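# Balance a bar level on the stand's ridge

## Task

Set the bar across the ridge at the top of the stand so that it sits level there unsupported and keeps that position; a bar that stays put only because a gripper is still holding or propping it at the end does not count.

## Robot and tools

Robot: two xArm7 arms, each with a parallel two-finger gripper and a wrist camera. They are called left_arm and right_arm; these are names only, not sides of any image. left_arm's base is at (+0.058, +0.366, 0) m and right_arm's at (+0.022, -0.357, 0) m, both turned only slightly about z.

Frame: every position and orientation uses one scene frame. The origin lies on the table top midway between the arms, +x points out across the table, +z points up, and left_arm sits on the +y side. Orientations are quaternions written w first (qw, qx, qy, qz). On each gripper, the fingers extend along its own +z axis and close along its y axis. The reported end_effector_position is the spot between the pads when closed, roughly 2 cm short of the fingertips; closing pushes the tips about 10 mm further along +z. Printed hand positions can be somewhat off, worse when an arm reaches far.

The row format, shared by execute_actions and move: exactly 16 numbers, always both arms, even if one stays still. First left_arm: x, y, z (metres), qw, qx, qy, qz, opening; then the same eight for right_arm. Position and quaternion are absolute targets in the scene frame, not offsets. Opening is an absolute gripper command from -1 (closed) to +1 (fully open, 0.084 m). To keep an arm still, repeat its last reported pose and the opening it should keep, and resend a fixed quaternion each time rather than copying a drifted reading. A target lying more than 0.6 m from the arm's last reported position along any of its gripper's axes is refused. Every control step the controller also limits the command to 70 mm and 16 degrees away from the measured pose, so a far target takes several actions; if position and orientation cannot both be met, position wins.

execute_actions: argument actions is a list with zero or one entry, plus optional pictures (true/false). An empty list just reports state. An entry {"rows": [...], "steps": n} plays up to 15 rows, one per control step of 1/30 s, with n from 1 to 15 (15 if omitted); if fewer rows than steps, the last row repeats. An entry with only {"steps": n}, n up to 300, is a wait counted from the previous result, including thinking time. A refused call sends nothing to the robot.

move: argument target is one 16-number row as above (absolute poses); speed is the top path speed in m/s, 0.002 to 0.5, default 0.25, with rotation capped at twice that in rad/s. Both grippers travel straight lines that finish together, taking 0.5 to 10 s; longer paths are cut off at 10 s short of the goal. Openings are sent at the start. Motion does not avoid obstacles or the other arm, lags and may overshoot speed, especially near full reach. Faster motion and targets set deeper past a contact mean harder impacts and pushes.

wait: seconds from 0 to 10; the robot gets nothing new. zoom_image: camera is cam_left_wrist or cam_right_wrist, region is [x0, y0, x1, y1] in pixels of that camera's latest image (896x504, origin top-left), at most 504 by 504. show_instructions displays the scene's reference images; read_manual gives licence texts; neither moves anything. finished_scene takes the number of the current scene, ends it for good and reports whether the goal was met.

Reading results: the state line gives, per arm, gripper position, quaternion, and linear and angular velocities. grip_measured is the actual finger opening on the -1..1 scale; to hold something keep commanding clearly below it (lower squeezes harder, up to about 24 N per pad). A move result adds a move: line with its ending, e.g. done, off_target, moving, held or fault, the limits that acted (paced = target was clipped; held = a check blocked some steps, after which the arm may jump faster) and each gripper's remaining distance to its target. If only one arm is named, the other finished fine. A pose unreachable line means the clearance check altered or stopped that arm's command; HELD marks blocked steps. A Hand target line shows where the controller is currently driving each gripper. The simulation keeps running while the operator thinks; after an action ends each arm only continues to its last clipped pose.

Things to avoid: knocking or placing anything off the table (fails the task); arms striking or pressing into each other; hard pushes, slams, drops and slips. If contact torque hits a joint's load limit (waist and shoulder 46.5 N m, roll and elbow joints 27.9, wrist joints 18.6, a held load included), that arm backs off, freezes for 10 s and drops the rest of the call. Holding loads heats motors: MOTOR HOT appears from 65 °C, and at 80 °C an OVER-TEMPERATURE FAULT brakes the arm until it cools. Loose objects may occasionally get a brief external nudge. Joint limits: elbow -0.192 to 3.927 rad, shoulder -2.059 to 2.094, wrist pitch -1.693 to 3.142, rolls and waist ±6.283.

Suggested order: look, check the reference images, locate bar and stand, grasp the bar near its middle, lift it clear, lower it gently across the ridge so it is level, open slowly, withdraw, then wait and confirm it stays balanced before finishing.

Each tool is called after "Call:" as name([rows], argument=value, ...), one row to a line, values as JSON.

Reference images:

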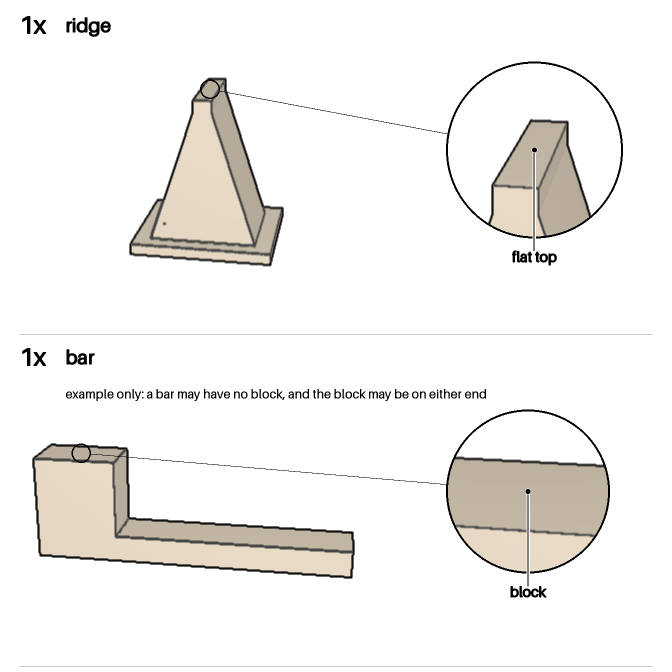

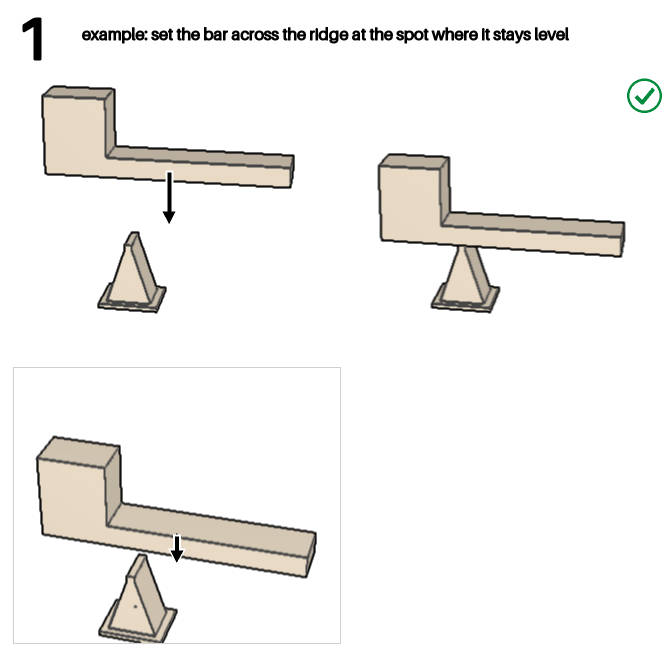

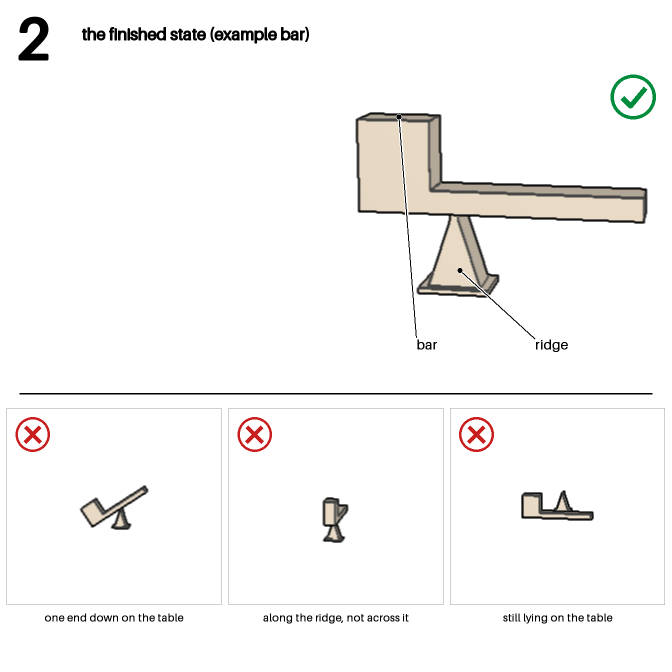

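## Session

Call:
execute_actions(actions=[])

Scene clock: 0.00 s of 4100.00 s.
left_arm: end_effector_position=(+0.3495, -0.0859, +0.3382) grip_measured=+1.00 end_effector_quat_wxyz=(+0.240, +0.528, +0.787, -0.213) end_effector_velocity=(-0.000, +0.000, +0.001) end_effector_angular_velocity=(-0.001, -0.001, -0.000) | right_arm: end_effector_position=(+0.3011, -0.4263, +0.3032) grip_measured=+1.00 end_effector_quat_wxyz=(-0.026, +0.841, -0.540, +0.008) end_effector_velocity=(+0.000, +0.000, +0.001) end_effector_angular_velocity=(+0.003, -0.004, -0.002)
Joint positions: left_arm=[-0.904 -0.22  -0.125  0.952 -0.461  0.6   -2.589  0.084] | right_arm=[-0.497 -0.695  0.104  0.732  0.115  1.399  0.777  0.084]
Joint velocities: left_arm=[ 0.    -0.001 -0.     0.     0.    -0.     0.    -0.   ] | right_arm=[-0.001 -0.002 -0.001 -0.     0.003 -0.001 -0.     0.   ]
Motor temperatures (°C, as the motors report them): left_arm=[29 33 28 32 30 36 31] | right_arm=[33 29 30 33 31 34 30]
Hand target (left_arm): +0.350, -0.086, +0.338; +0.240, +0.528, +0.787, -0.213
Hand target (right_arm): +0.301, -0.426, +0.303; -0.026, +0.841, -0.540, +0.008

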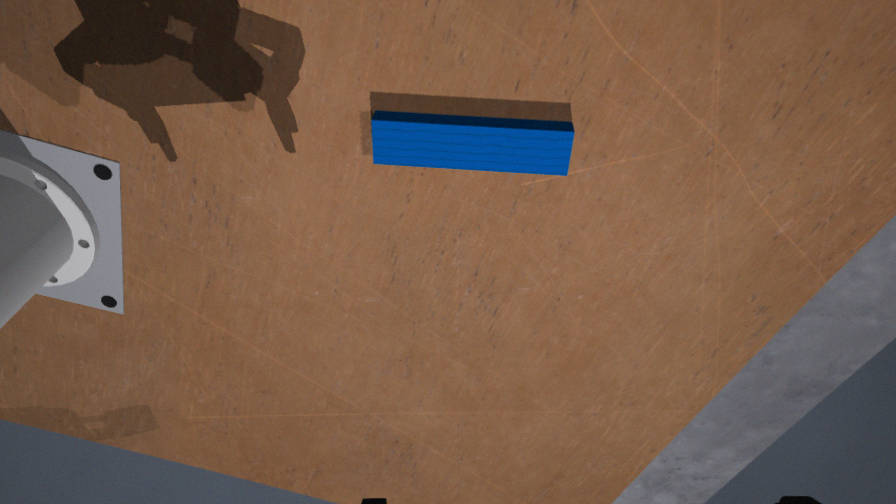

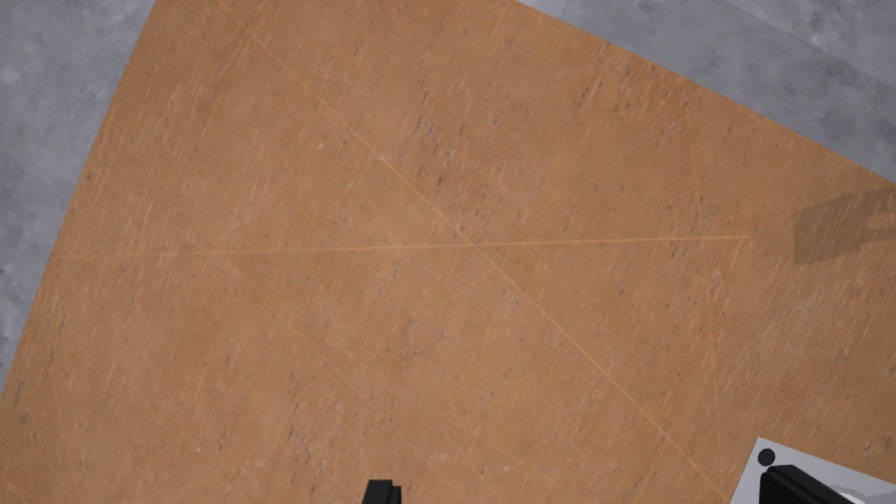

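I'll raise both grippers and point them straight down so the cameras get a wide view of the bar and the stand.

Call:
move(target=[0.40, 0.12, 0.50, 0, 0.707, 0.707, 0, 1, 0.40, -0.25, 0.50, 0, 0.707, -0.707, 0, 1])

Scene clock: 5.03 s of 4100.00 s.
left_arm: end_effector_position=(+0.3987, +0.1204, +0.4994) grip_measured=+1.00 end_effector_quat_wxyz=(+0.000, +0.707, +0.707, +0.001) end_effector_velocity=(+0.001, +0.002, +0.003) end_effector_angular_velocity=(+0.001, -0.002, +0.003) | right_arm: end_effector_position=(+0.3999, -0.2502, +0.4997) grip_measured=+1.00 end_effector_quat_wxyz=(-0.001, +0.707, -0.707, -0.000) end_effector_velocity=(-0.000, +0.003, +0.002) end_effector_angular_velocity=(-0.004, +0.003, +0.002)
Joint positions: left_arm=[-0.773 -0.014  0.05   1.907  0.002  1.919 -2.195  0.084] | right_arm=[-0.513 -0.143  0.614  1.799  0.089  1.913  1.767  0.084]
Joint velocities: left_arm=[0.002 0.004 0.001 0.015 0.002 0.009 0.001 0.   ] | right_arm=[ 0.005  0.015  0.013  0.022 -0.011  0.013  0.014 -0.   ]
Motor temperatures (°C, as the motors report them): left_arm=[29 33 28 33 30 36 31] | right_arm=[33 29 30 35 31 34 30]
Hand target (left_arm): +0.399, +0.121, +0.500; +0.000, +0.707, +0.707, +0.001
Hand target (right_arm): +0.400, -0.250, +0.500; -0.001, +0.707, -0.707, -0.001
Off the commanded pose (left_arm): 0.002 m, 0 deg.
Off the commanded pose (right_arm): 0.000 m, 0 deg.
move: done
camera_calibration (this result's frames):
cam_left_wrist: T_world_to_cam=[[0.999794, -0.00412909, 0.0198888, -0.383637], [-0.00383686, -0.999884, -0.0147088, 0.202076], [0.0199472, 0.0146295, -0.999694, 0.620889], [0, 0, 0, 1]] pos_world=[0.371948, 0.191385, 0.631301]
cam_right_wrist: T_world_to_cam=[[-0.999883, 0.0152937, -0.000282036, 0.434944], [0.0152843, 0.999658, 0.0212288, 0.30248], [0.000606606, 0.021222, -0.999775, 0.637518], [0, 0, 0, 1]] pos_world=[0.429883, -0.322557, 0.631076]

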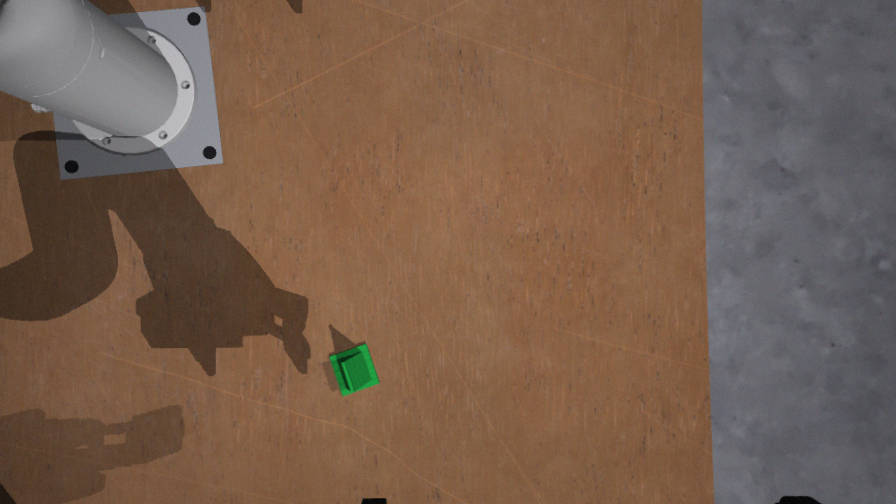

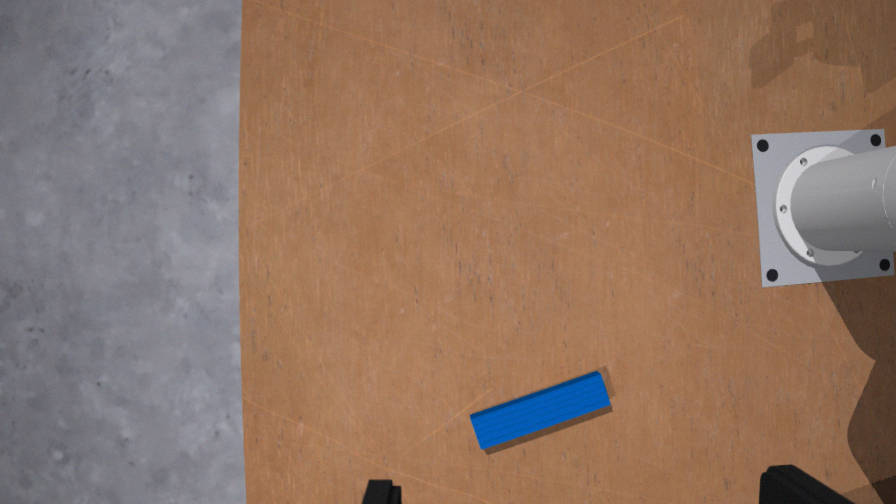

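Call:
zoom_image(camera="cam_left_wrist", region=[294, 310, 414, 430])

Region (294, 310, 414, 430) of cam_left_wrist's 896x504 image, scaled by 4.200, with more detail than that image has.

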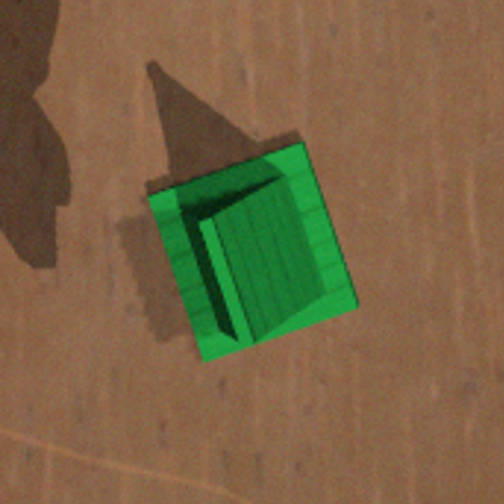

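Call:
move(target=[0.399, 0.121, 0.50, 0, 0.707, 0.707, 0, 1, 0.339, -0.167, 0.12, 0, 0.156, -0.988, 0, 1])

Scene clock: 26.03 s of 4100.00 s.
left_arm: end_effector_position=(+0.3990, +0.1210, +0.5000) grip_measured=+1.00 end_effector_quat_wxyz=(-0.000, +0.707, +0.707, +0.000) end_effector_velocity=(-0.000, -0.000, -0.001) end_effector_angular_velocity=(+0.001, +0.002, -0.000) | right_arm: end_effector_position=(+0.3403, -0.1661, +0.1202) grip_measured=+1.00 end_effector_quat_wxyz=(+0.000, -0.156, +0.988, +0.001) end_effector_velocity=(+0.000, +0.000, -0.002) end_effector_angular_velocity=(-0.004, +0.001, -0.002)
Joint positions: left_arm=[-0.772 -0.011  0.051  1.912  0.001  1.923 -2.193  0.084] | right_arm=[-0.637 -0.37   1.101  0.613  0.45   0.838  3.021  0.084]
Joint velocities: left_arm=[-0.002  0.001  0.002 -0.     0.     0.001 -0.     0.   ] | right_arm=[-0.008  0.007  0.011  0.    -0.008 -0.006  0.009  0.   ]
Motor temperatures (°C, as the motors report them): left_arm=[29 33 28 35 30 36 31] | right_arm=[33 29 31 38 31 34 30]
Hand target (left_arm): +0.399, +0.121, +0.500; -0.000, +0.707, +0.707, +0.000
Hand target (right_arm): +0.340, -0.166, +0.120; -0.000, -0.156, +0.988, +0.000
Off the commanded pose (left_arm): 0.000 m, 0 deg.
Off the commanded pose (right_arm): 0.002 m, 0 deg.
After step 90, 14.93 s passed at rest.
move: done
camera_calibration (this result's frames):
cam_left_wrist: T_world_to_cam=[[0.999822, -0.00383321, 0.0184566, -0.383294], [-0.00356628, -0.999889, -0.0144738, 0.202484], [0.01851, 0.0144054, -0.999725, 0.622127], [0, 0, 0, 1]] pos_world=[0.372433, 0.192031, 0.631961]
cam_right_wrist: T_world_to_cam=[[-0.29362, 0.955921, 0.00121145, 0.289685], [0.95574, 0.293539, 0.0199073, -0.209702], [0.0186742, 0.00700301, -0.999801, 0.247827], [0, 0, 0, 1]] pos_world=[0.28085, -0.217096, 0.251601]

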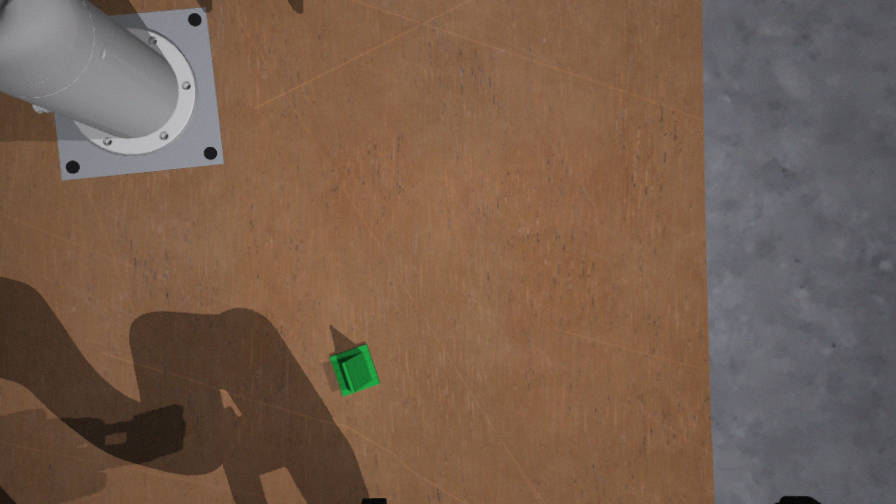

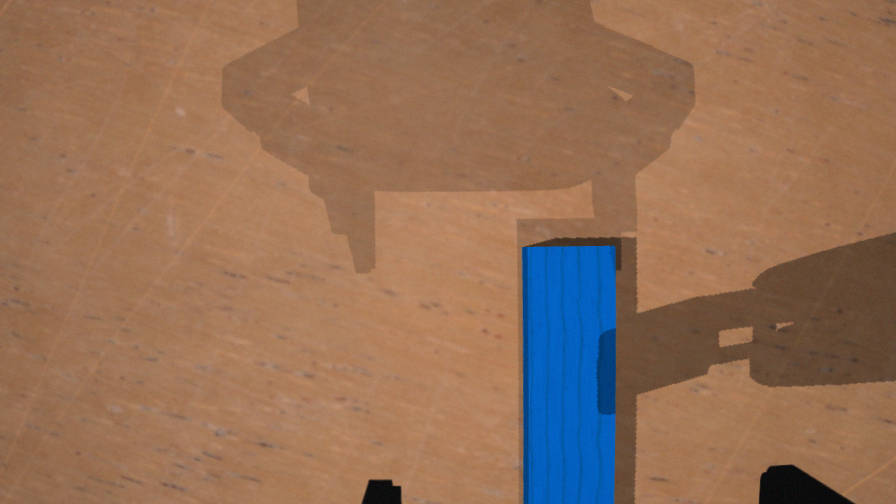

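Call:
move(target=[0.399, 0.121, 0.50, 0, 0.707, 0.707, 0, 1, 0.335, -0.154, 0.028, 0, 0.156, -0.988, 0, 1], speed=0.1)

Call:
move(target=[0.399, 0.121, 0.50, 0, 0.707, 0.707, 0, 1, 0.335, -0.154, 0.028, 0, 0.156, -0.988, 0, -0.6])

Scene clock: 35.20 s of 4100.00 s.
left_arm: end_effector_position=(+0.3990, +0.1210, +0.5000) grip_measured=+1.00 end_effector_quat_wxyz=(+0.000, +0.707, +0.707, -0.000) end_effector_velocity=(+0.001, +0.000, -0.000) end_effector_angular_velocity=(+0.000, +0.000, +0.001) | right_arm: end_effector_position=(+0.3355, -0.1545, +0.0278) grip_measured=+1.00 end_effector_quat_wxyz=(+0.000, -0.155, +0.988, +0.000) end_effector_velocity=(+0.001, -0.001, -0.000) end_effector_angular_velocity=(-0.007, +0.002, -0.005)
Joint positions: left_arm=[-0.772 -0.011  0.051  1.912  0.001  1.923 -2.193  0.084] | right_arm=[-0.663  0.221  1.106  0.555 -0.427  0.492  3.714  0.084]
Joint velocities: left_arm=[ 0.001  0.001  0.001 -0.    -0.    -0.     0.    -0.   ] | right_arm=[ 0.011  0.004 -0.012  0.007 -0.01   0.01   0.011  0.   ]
Motor temperatures (°C, as the motors report them): left_arm=[29 33 28 36 30 36 31] | right_arm=[33 29 31 38 31 34 30]
Hand target (left_arm): +0.399, +0.121, +0.500; -0.000, +0.707, +0.707, +0.000
Hand target (right_arm): +0.336, -0.154, +0.028; -0.000, -0.155, +0.988, +0.000
Off the commanded pose (left_arm): 0.000 m, 0 deg.
Off the commanded pose (right_arm): 0.001 m, 0 deg.
After step 90, 4.17 s passed at rest.
move: done
camera_calibration (this result's frames):
cam_left_wrist: T_world_to_cam=[[0.999822, -0.00382809, 0.0184512, -0.383297], [-0.00356135, -0.999889, -0.014468, 0.202478], [0.0185046, 0.0143997, -0.999725, 0.622131], [0, 0, 0, 1]] pos_world=[0.372438, 0.19203, 0.631962]
cam_right_wrist: T_world_to_cam=[[-0.291656, 0.956523, 0.000644597, 0.276693], [0.956342, 0.291587, 0.0196928, -0.207217], [0.0186486, 0.00635997, -0.999806, 0.155389], [0, 0, 0, 1]] pos_world=[0.275971, -0.20523, 0.159261]

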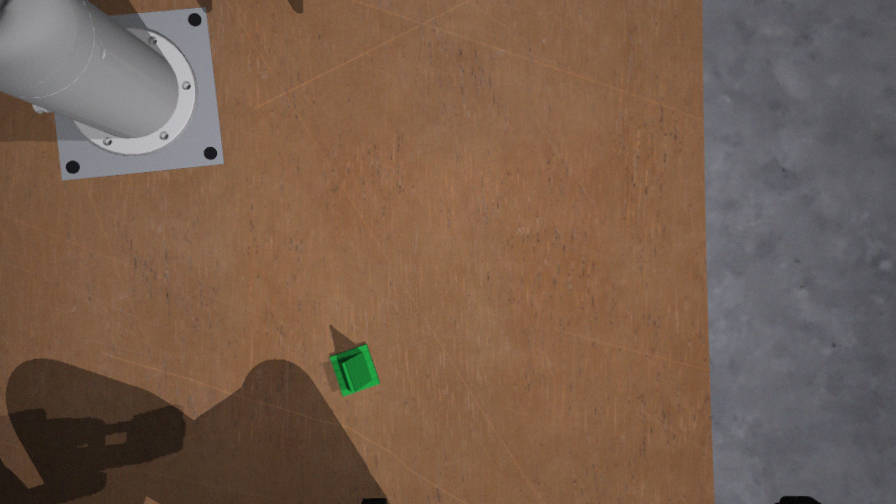

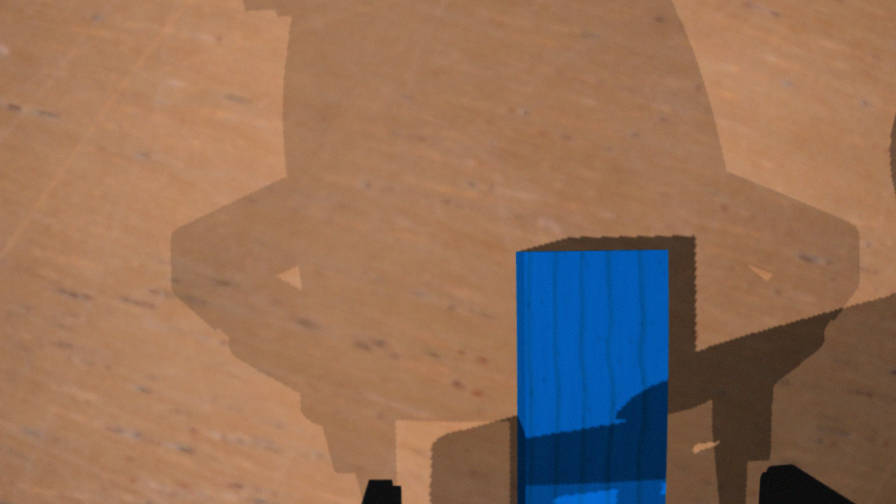

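Scene clock: 35.90 s of 4100.00 s.
left_arm: end_effector_position=(+0.3990, +0.1210, +0.5000) grip_measured=+1.00 end_effector_quat_wxyz=(-0.000, +0.707, +0.707, +0.000) end_effector_velocity=(-0.000, +0.001, +0.001) end_effector_angular_velocity=(-0.000, -0.001, -0.000) | right_arm: end_effector_position=(+0.3350, -0.1540, +0.0280) grip_measured=-0.26 end_effector_quat_wxyz=(-0.000, -0.156, +0.988, -0.000) end_effector_velocity=(+0.000, +0.000, -0.000) end_effector_angular_velocity=(+0.002, +0.001, -0.002)
Joint positions: left_arm=[-0.772 -0.011  0.051  1.912  0.001  1.923 -2.193  0.084] | right_arm=[-0.663  0.22   1.108  0.554 -0.425  0.493  3.713  0.033]
Joint velocities: left_arm=[ 0.002 -0.001 -0.001  0.     0.     0.001  0.001  0.   ] | right_arm=[-0.     0.001 -0.001  0.     0.002 -0.001 -0.    -0.   ]
Motor temperatures (°C, as the motors report them): left_arm=[29 33 28 36 30 36 31] | right_arm=[33 29 31 38 31 34 30]
Hand target (left_arm): +0.399, +0.121, +0.500; +0.000, +0.707, +0.707, +0.000
Hand target (right_arm): +0.335, -0.154, +0.028; -0.000, -0.156, +0.988, +0.000
Off the commanded pose (left_arm): 0.000 m, 0 deg.
Off the commanded pose (right_arm): 0.000 m, 0 deg.
move: done
camera_calibration (this result's frames):
cam_left_wrist: T_world_to_cam=[[0.999822, -0.00382808, 0.018451, -0.383297], [-0.00356133, -0.999889, -0.0144682, 0.202478], [0.0185044, 0.0143999, -0.999725, 0.622131], [0, 0, 0, 1]] pos_world=[0.372438, 0.19203, 0.631962]
cam_right_wrist: T_world_to_cam=[[-0.293262, 0.956032, 0.00024099, 0.276611], [0.955855, 0.293202, 0.0193263, -0.206417], [0.0184059, 0.00589802, -0.999813, 0.155538], [0, 0, 0, 1]] pos_world=[0.275561, -0.204844, 0.159432]

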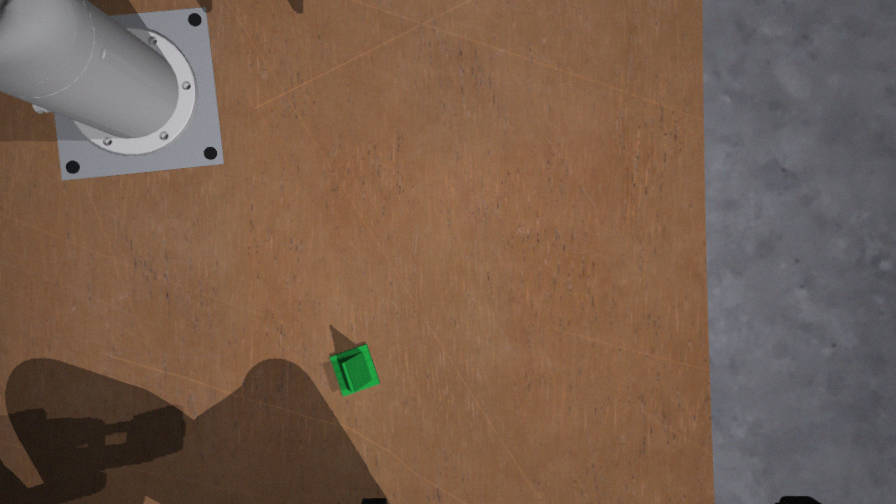

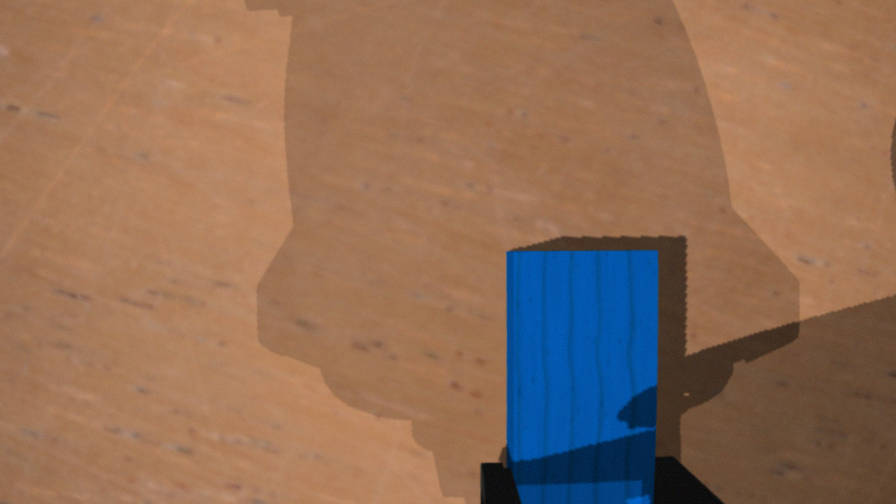

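Call:
move(target=[0.399, 0.121, 0.50, 0, 0.707, 0.707, 0, 1, 0.335, -0.154, 0.14, 0, 0.156, -0.988, 0, -0.6], speed=0.15)

Call:
move(target=[0.399, 0.121, 0.50, 0, 0.707, 0.707, 0, 1, 0.278, 0.071, 0.14, 0, 0.174, -0.985, 0, -0.6], speed=0.15)

Scene clock: 43.67 s of 4100.00 s.
left_arm: end_effector_position=(+0.3990, +0.1210, +0.5000) grip_measured=+1.00 end_effector_quat_wxyz=(-0.000, +0.707, +0.707, +0.000) end_effector_velocity=(-0.001, -0.000, +0.001) end_effector_angular_velocity=(-0.001, -0.002, -0.001) | right_arm: end_effector_position=(+0.3344, -0.1537, +0.1400) grip_measured=-0.26 end_effector_quat_wxyz=(-0.001, -0.157, +0.988, -0.000) end_effector_velocity=(-0.000, +0.001, +0.001) end_effector_angular_velocity=(+0.009, -0.009, +0.005)
Joint positions: left_arm=[-0.772 -0.011  0.051  1.912  0.001  1.923 -2.193  0.084] | right_arm=[-0.571 -0.411  1.05   0.646  0.454  0.914  3.047  0.033]
Joint velocities: left_arm=[-0.    -0.002 -0.001 -0.     0.     0.    -0.001 -0.   ] | right_arm=[ 0.015 -0.013 -0.014 -0.009  0.017 -0.006 -0.016  0.   ]
Motor temperatures (°C, as the motors report them): left_arm=[29 33 28 36 30 36 31] | right_arm=[33 29 31 38 31 34 30]
Hand target (left_arm): +0.399, +0.121, +0.500; +0.000, +0.707, +0.707, -0.000
Hand target (right_arm): +0.334, -0.154, +0.140; +0.000, -0.157, +0.988, -0.000
Off the commanded pose (left_arm): 0.000 m, 0 deg.
Off the commanded pose (right_arm): 0.001 m, 0 deg.
After step 90, 3.40 s passed at rest.
move: done
camera_calibration (this result's frames):
cam_left_wrist: T_world_to_cam=[[0.999822, -0.00382804, 0.0184512, -0.383297], [-0.00356129, -0.999889, -0.0144682, 0.202478], [0.0185045, 0.0143999, -0.999725, 0.622131], [0, 0, 0, 1]] pos_world=[0.372438, 0.19203, 0.631962]
cam_right_wrist: T_world_to_cam=[[-0.294708, 0.955587, 0.0000220649, 0.276508], [0.955431, 0.294659, 0.0180948, -0.20764], [0.0172847, 0.00535377, -0.999836, 0.267813], [0, 0, 0, 1]] pos_world=[0.275246, -0.204478, 0.27152]

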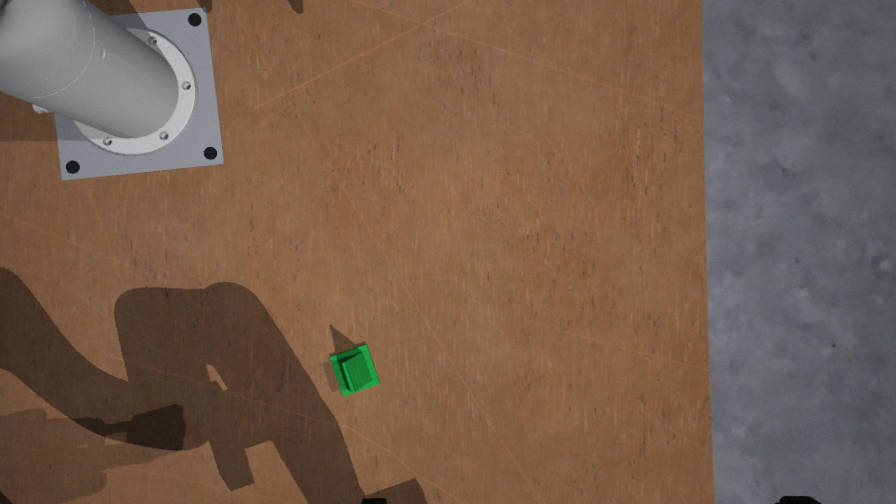

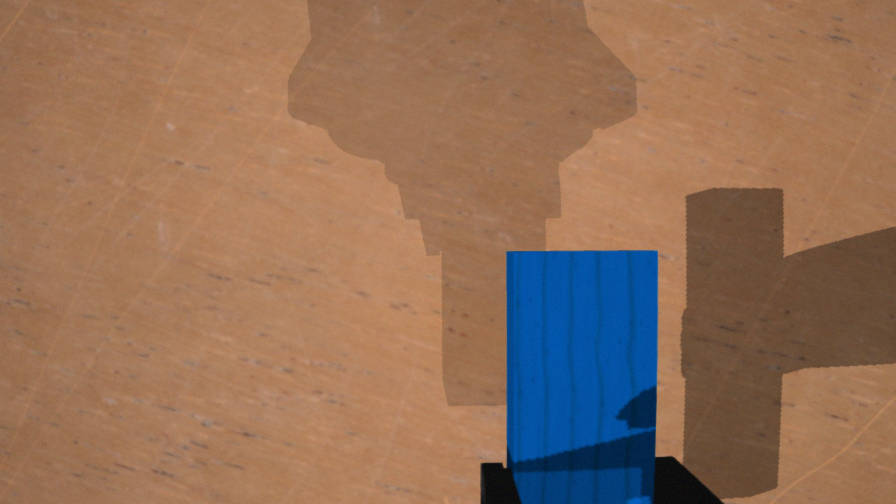

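Scene clock: 45.70 s of 4100.00 s.
left_arm: end_effector_position=(+0.3990, +0.1210, +0.5000) grip_measured=+1.00 end_effector_quat_wxyz=(-0.000, +0.707, +0.707, -0.000) end_effector_velocity=(-0.001, -0.000, +0.000) end_effector_angular_velocity=(-0.000, -0.000, -0.002) | right_arm: end_effector_position=(+0.2783, +0.0711, +0.1400) grip_measured=-0.26 end_effector_quat_wxyz=(-0.000, -0.174, +0.985, +0.001) end_effector_velocity=(-0.004, +0.004, -0.001) end_effector_angular_velocity=(-0.007, +0.007, +0.010)
Joint positions: left_arm=[-0.772 -0.011  0.051  1.912  0.001  1.923 -2.193  0.084] | right_arm=[-1.105 -0.443  1.963  1.107  0.496  0.987  3.468  0.033]
Joint velocities: left_arm=[-0.001 -0.001 -0.001 -0.    -0.     0.     0.001  0.   ] | right_arm=[-0.01  -0.01   0.016  0.015  0.005  0.015 -0.002 -0.   ]
Motor temperatures (°C, as the motors report them): left_arm=[29 33 28 36 30 36 31] | right_arm=[33 29 31 38 31 34 30]
Hand target (left_arm): +0.399, +0.121, +0.500; -0.000, +0.707, +0.707, -0.000
Hand target (right_arm): +0.278, +0.071, +0.140; -0.000, -0.174, +0.985, +0.001
Off the commanded pose (left_arm): 0.000 m, 0 deg.
Off the commanded pose (right_arm): 0.000 m, 0 deg.
move: done
camera_calibration (this result's frames):
cam_left_wrist: T_world_to_cam=[[0.999822, -0.00382794, 0.018451, -0.383297], [-0.00356119, -0.999889, -0.0144681, 0.202478], [0.0185044, 0.0143999, -0.999725, 0.622131], [0, 0, 0, 1]] pos_world=[0.372438, 0.19203, 0.631962]
cam_right_wrist: T_world_to_cam=[[-0.327468, 0.94486, 0.00184957, 0.0548762], [0.944701, 0.327376, 0.0190933, -0.219734], [0.017435, 0.00799973, -0.999816, 0.267355], [0, 0, 0, 1]] pos_world=[0.220892, 0.0179465, 0.2714]

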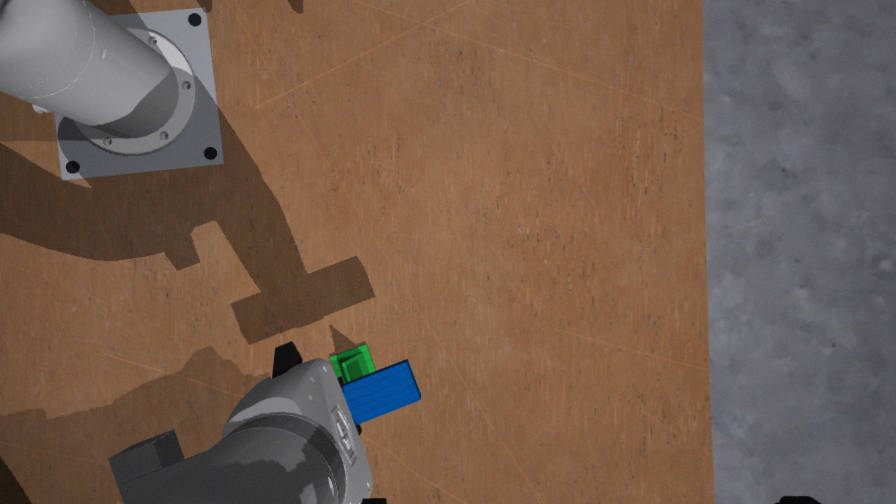

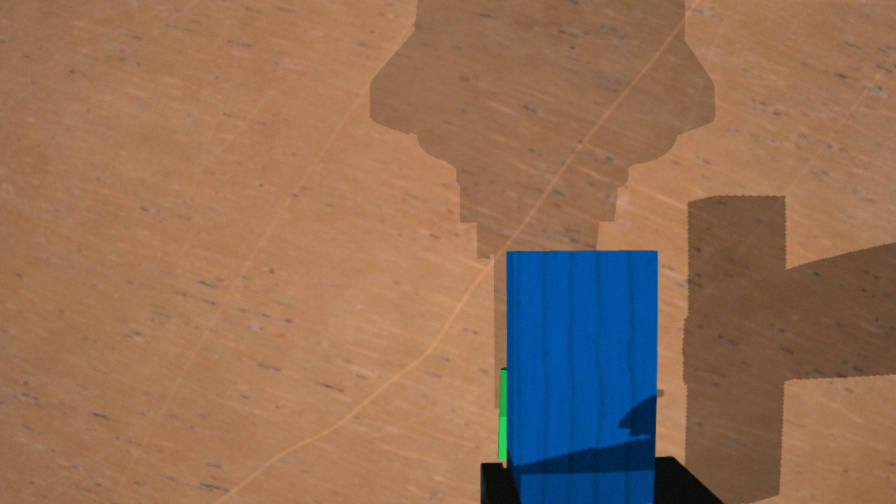

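Call:
zoom_image(camera="cam_right_wrist", region=[460, 340, 620, 500])

Region (460, 340, 620, 500) of cam_right_wrist's 896x504 image, scaled by 3.150, with more detail than that image has.

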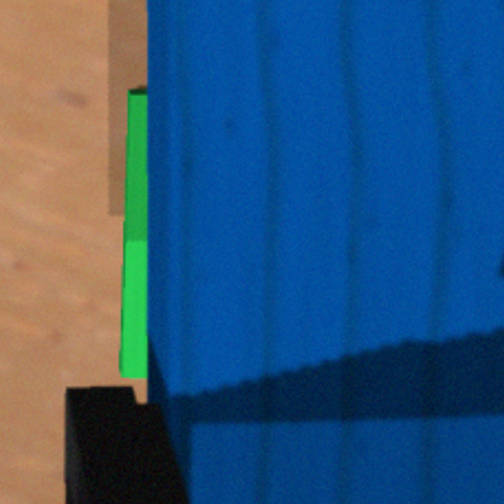

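Call:
move(target=[0.399, 0.121, 0.50, 0, 0.707, 0.707, 0, 1, 0.278, 0.082, 0.10, 0, 0.174, -0.985, 0, -0.6], speed=0.08)

Scene clock: 64.97 s of 4100.00 s.
left_arm: end_effector_position=(+0.3990, +0.1210, +0.5000) grip_measured=+1.00 end_effector_quat_wxyz=(-0.000, +0.707, +0.707, -0.000) end_effector_velocity=(-0.001, +0.000, +0.001) end_effector_angular_velocity=(-0.002, -0.002, -0.001) | right_arm: end_effector_position=(+0.2782, +0.0821, +0.1003) grip_measured=-0.26 end_effector_quat_wxyz=(+0.000, -0.174, +0.985, +0.000) end_effector_velocity=(-0.001, +0.001, -0.002) end_effector_angular_velocity=(-0.001, +0.001, +0.002)
Joint positions: left_arm=[-0.772 -0.011  0.051  1.912  0.001  1.923 -2.193  0.084] | right_arm=[-1.192 -0.54   2.07   1.115  0.599  0.929  3.418  0.033]
Joint velocities: left_arm=[-0.    -0.002  0.     0.     0.    -0.     0.001 -0.   ] | right_arm=[-0.003 -0.004  0.006  0.001  0.004 -0.002 -0.002 -0.   ]
Motor temperatures (°C, as the motors report them): left_arm=[29 34 28 37 30 36 31] | right_arm=[33 29 32 39 31 34 30]
Hand target (left_arm): +0.399, +0.121, +0.500; +0.000, +0.707, +0.707, -0.000
Hand target (right_arm): +0.278, +0.082, +0.100; -0.000, -0.174, +0.985, +0.000
Off the commanded pose (left_arm): 0.000 m, 0 deg.
Off the commanded pose (right_arm): 0.000 m, 0 deg.
After step 90, 15.37 s passed at rest.
move: done
camera_calibration (this result's frames):
cam_left_wrist: T_world_to_cam=[[0.999822, -0.00382831, 0.0184511, -0.383297], [-0.00356157, -0.999889, -0.0144681, 0.202478], [0.0185045, 0.0143998, -0.999725, 0.622131], [0, 0, 0, 1]] pos_world=[0.372438, 0.19203, 0.631962]
cam_right_wrist: T_world_to_cam=[[-0.327853, 0.944728, 0.000650894, 0.0447166], [0.944549, 0.327777, 0.0197471, -0.222513], [0.0184423, 0.00708894, -0.999805, 0.22737], [0, 0, 0, 1]] pos_world=[0.220642, 0.0290779, 0.231691]

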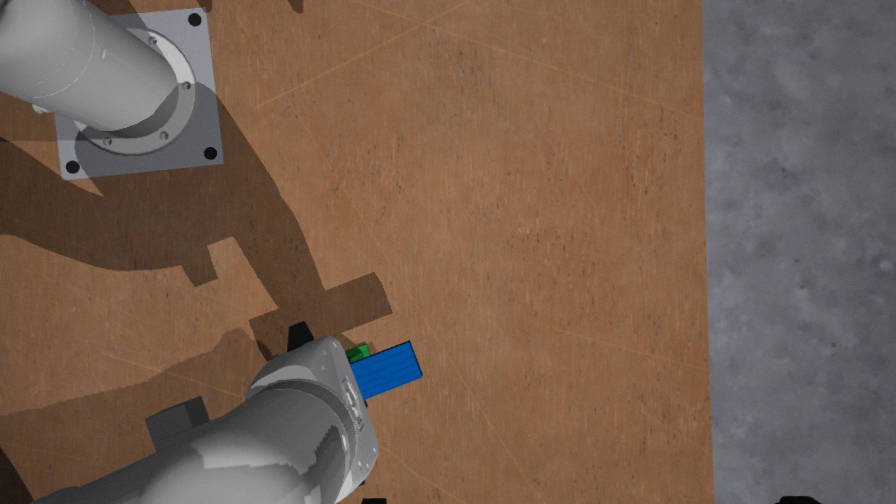

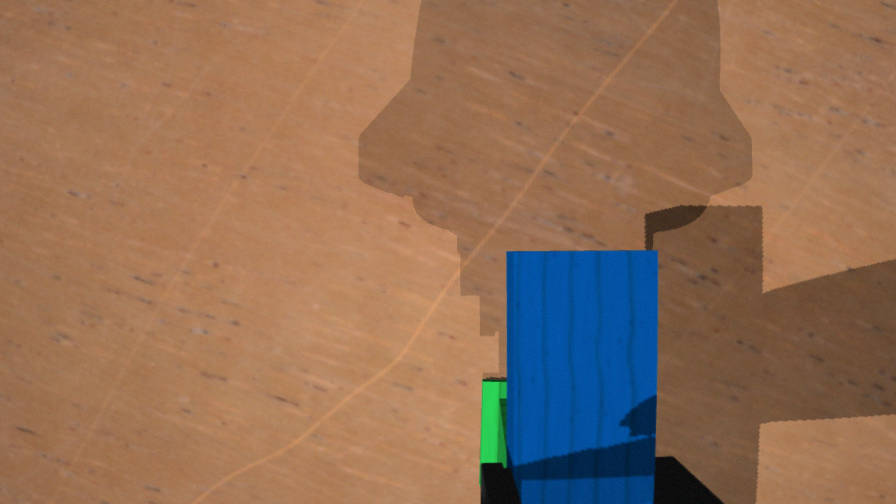

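Call:
move(target=[0.399, 0.121, 0.50, 0, 0.707, 0.707, 0, 1, 0.278, 0.082, 0.08, 0, 0.174, -0.985, 0, -0.6], speed=0.02)

Scene clock: 71.07 s of 4100.00 s.
left_arm: end_effector_position=(+0.3990, +0.1210, +0.5000) grip_measured=+1.00 end_effector_quat_wxyz=(-0.000, +0.707, +0.707, +0.000) end_effector_velocity=(-0.000, -0.000, +0.000) end_effector_angular_velocity=(-0.000, -0.001, -0.001) | right_arm: end_effector_position=(+0.2780, +0.0820, +0.0801) grip_measured=-0.26 end_effector_quat_wxyz=(-0.000, -0.174, +0.985, +0.000) end_effector_velocity=(+0.002, -0.000, -0.001) end_effector_angular_velocity=(+0.000, -0.003, -0.000)
Joint positions: left_arm=[-0.772 -0.011  0.051  1.912  0.001  1.923 -2.193  0.084] | right_arm=[-1.224 -0.575  2.112  1.105  0.642  0.893  3.392  0.033]
Joint velocities: left_arm=[-0.    -0.    -0.001  0.     0.    -0.    -0.     0.   ] | right_arm=[-0.003 -0.003  0.001  0.001  0.001 -0.003 -0.002  0.   ]
Motor temperatures (°C, as the motors report them): left_arm=[29 34 28 37 30 36 31] | right_arm=[33 29 32 39 31 34 30]
Hand target (left_arm): +0.399, +0.121, +0.500; +0.000, +0.707, +0.707, -0.000
Hand target (right_arm): +0.278, +0.082, +0.080; -0.000, -0.174, +0.985, +0.000
Off the commanded pose (left_arm): 0.000 m, 0 deg.
Off the commanded pose (right_arm): 0.000 m, 0 deg.
After step 90, 1.83 s passed at rest.
move: done
camera_calibration (this result's frames):
cam_left_wrist: T_world_to_cam=[[0.999822, -0.00382827, 0.0184512, -0.383297], [-0.00356152, -0.999889, -0.0144681, 0.202478], [0.0185045, 0.0143998, -0.999725, 0.622131], [0, 0, 0, 1]] pos_world=[0.372438, 0.19203, 0.631962]
cam_right_wrist: T_world_to_cam=[[-0.327983, 0.944683, 0.0002746, 0.0447852], [0.944507, 0.327916, 0.0194452, -0.221909], [0.0182795, 0.00663707, -0.999811, 0.207285], [0, 0, 0, 1]] pos_world=[0.220494, 0.0290841, 0.211549]

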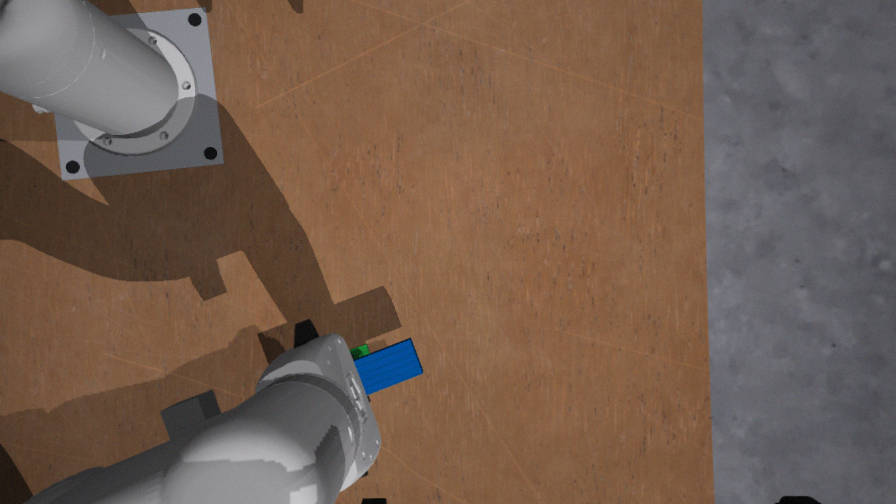

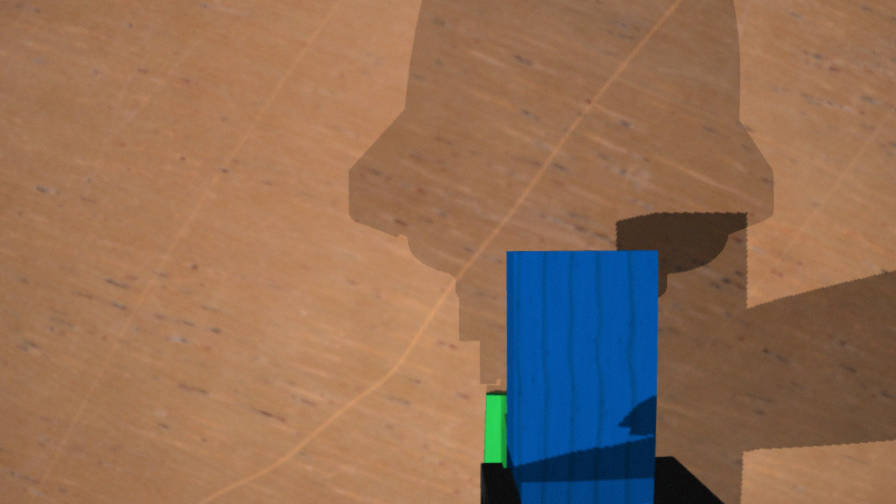

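No contact yet: the arm reached its target freely. I'll keep lowering slowly.

Call:
move(target=[0.399, 0.121, 0.50, 0, 0.707, 0.707, 0, 1, 0.278, 0.082, 0.068, 0, 0.174, -0.985, 0, -0.6], speed=0.02)

Scene clock: 75.37 s of 4100.00 s.
left_arm: end_effector_position=(+0.3990, +0.1210, +0.5000) grip_measured=+1.00 end_effector_quat_wxyz=(+0.000, +0.707, +0.707, +0.000) end_effector_velocity=(-0.000, +0.001, +0.001) end_effector_angular_velocity=(-0.001, -0.001, +0.000) | right_arm: end_effector_position=(+0.2803, +0.0840, +0.0713) grip_measured=-0.26 end_effector_quat_wxyz=(+0.003, -0.173, +0.985, +0.003) end_effector_velocity=(+0.001, -0.000, -0.006) end_effector_angular_velocity=(-0.002, -0.008, +0.001)
Joint positions: left_arm=[-0.772 -0.011  0.051  1.912  0.001  1.923 -2.193  0.084] | right_arm=[-1.242 -0.595  2.133  1.105  0.669  0.87   3.376  0.033]
Joint velocities: left_arm=[ 0.002 -0.002 -0.001  0.    -0.     0.001  0.001 -0.   ] | right_arm=[-0.003 -0.012  0.008 -0.004  0.009 -0.015 -0.005  0.001]
Motor temperatures (°C, as the motors report them): left_arm=[29 34 28 37 30 36 31] | right_arm=[33 30 32 39 31 34 30]
Hand target (left_arm): +0.399, +0.121, +0.500; -0.000, +0.707, +0.707, -0.000
Hand target (right_arm): +0.278, +0.082, +0.068; -0.000, -0.174, +0.985, -0.000
Off the commanded pose (left_arm): 0.000 m, 0 deg.
Off the commanded pose (right_arm): 0.004 m, 0 deg.
After step 90, 0.43 s passed at rest.
move: off_target (right_arm)
camera_calibration (this result's frames):
cam_left_wrist: T_world_to_cam=[[0.999822, -0.00382815, 0.0184513, -0.383297], [-0.0035614, -0.999889, -0.014468, 0.202478], [0.0185047, 0.0143998, -0.999725, 0.622131], [0, 0, 0, 1]] pos_world=[0.372438, 0.19203, 0.631962]
cam_right_wrist: T_world_to_cam=[[-0.326828, 0.945066, 0.00591293, 0.0428988], [0.944814, 0.326578, 0.0259254, -0.224952], [0.0225702, 0.0140598, -0.999646, 0.196625], [0, 0, 0, 1]] pos_world=[0.22212, 0.0301578, 0.202133]

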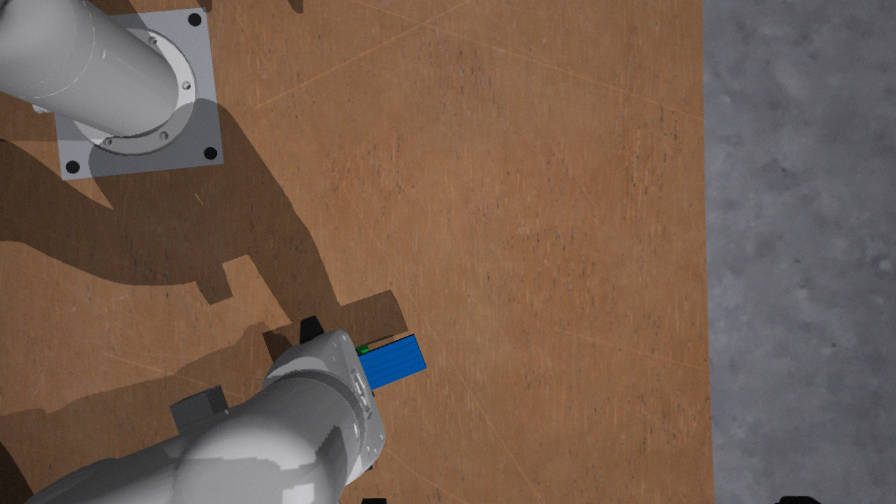

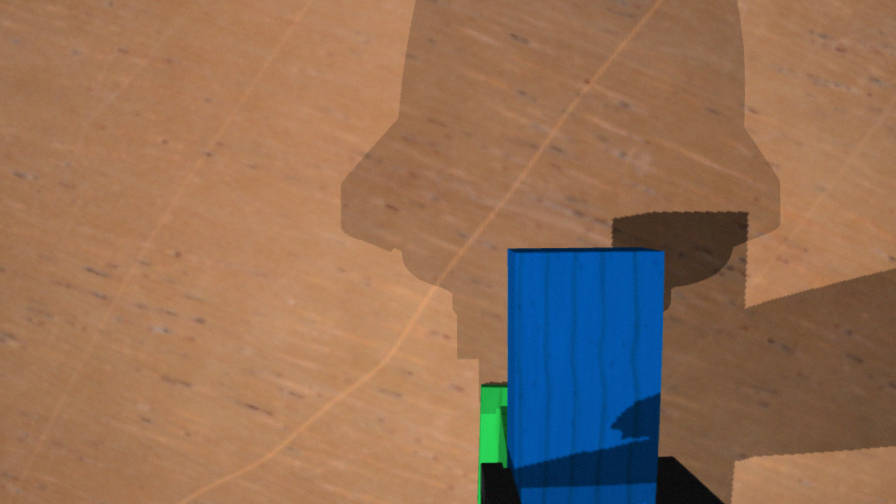

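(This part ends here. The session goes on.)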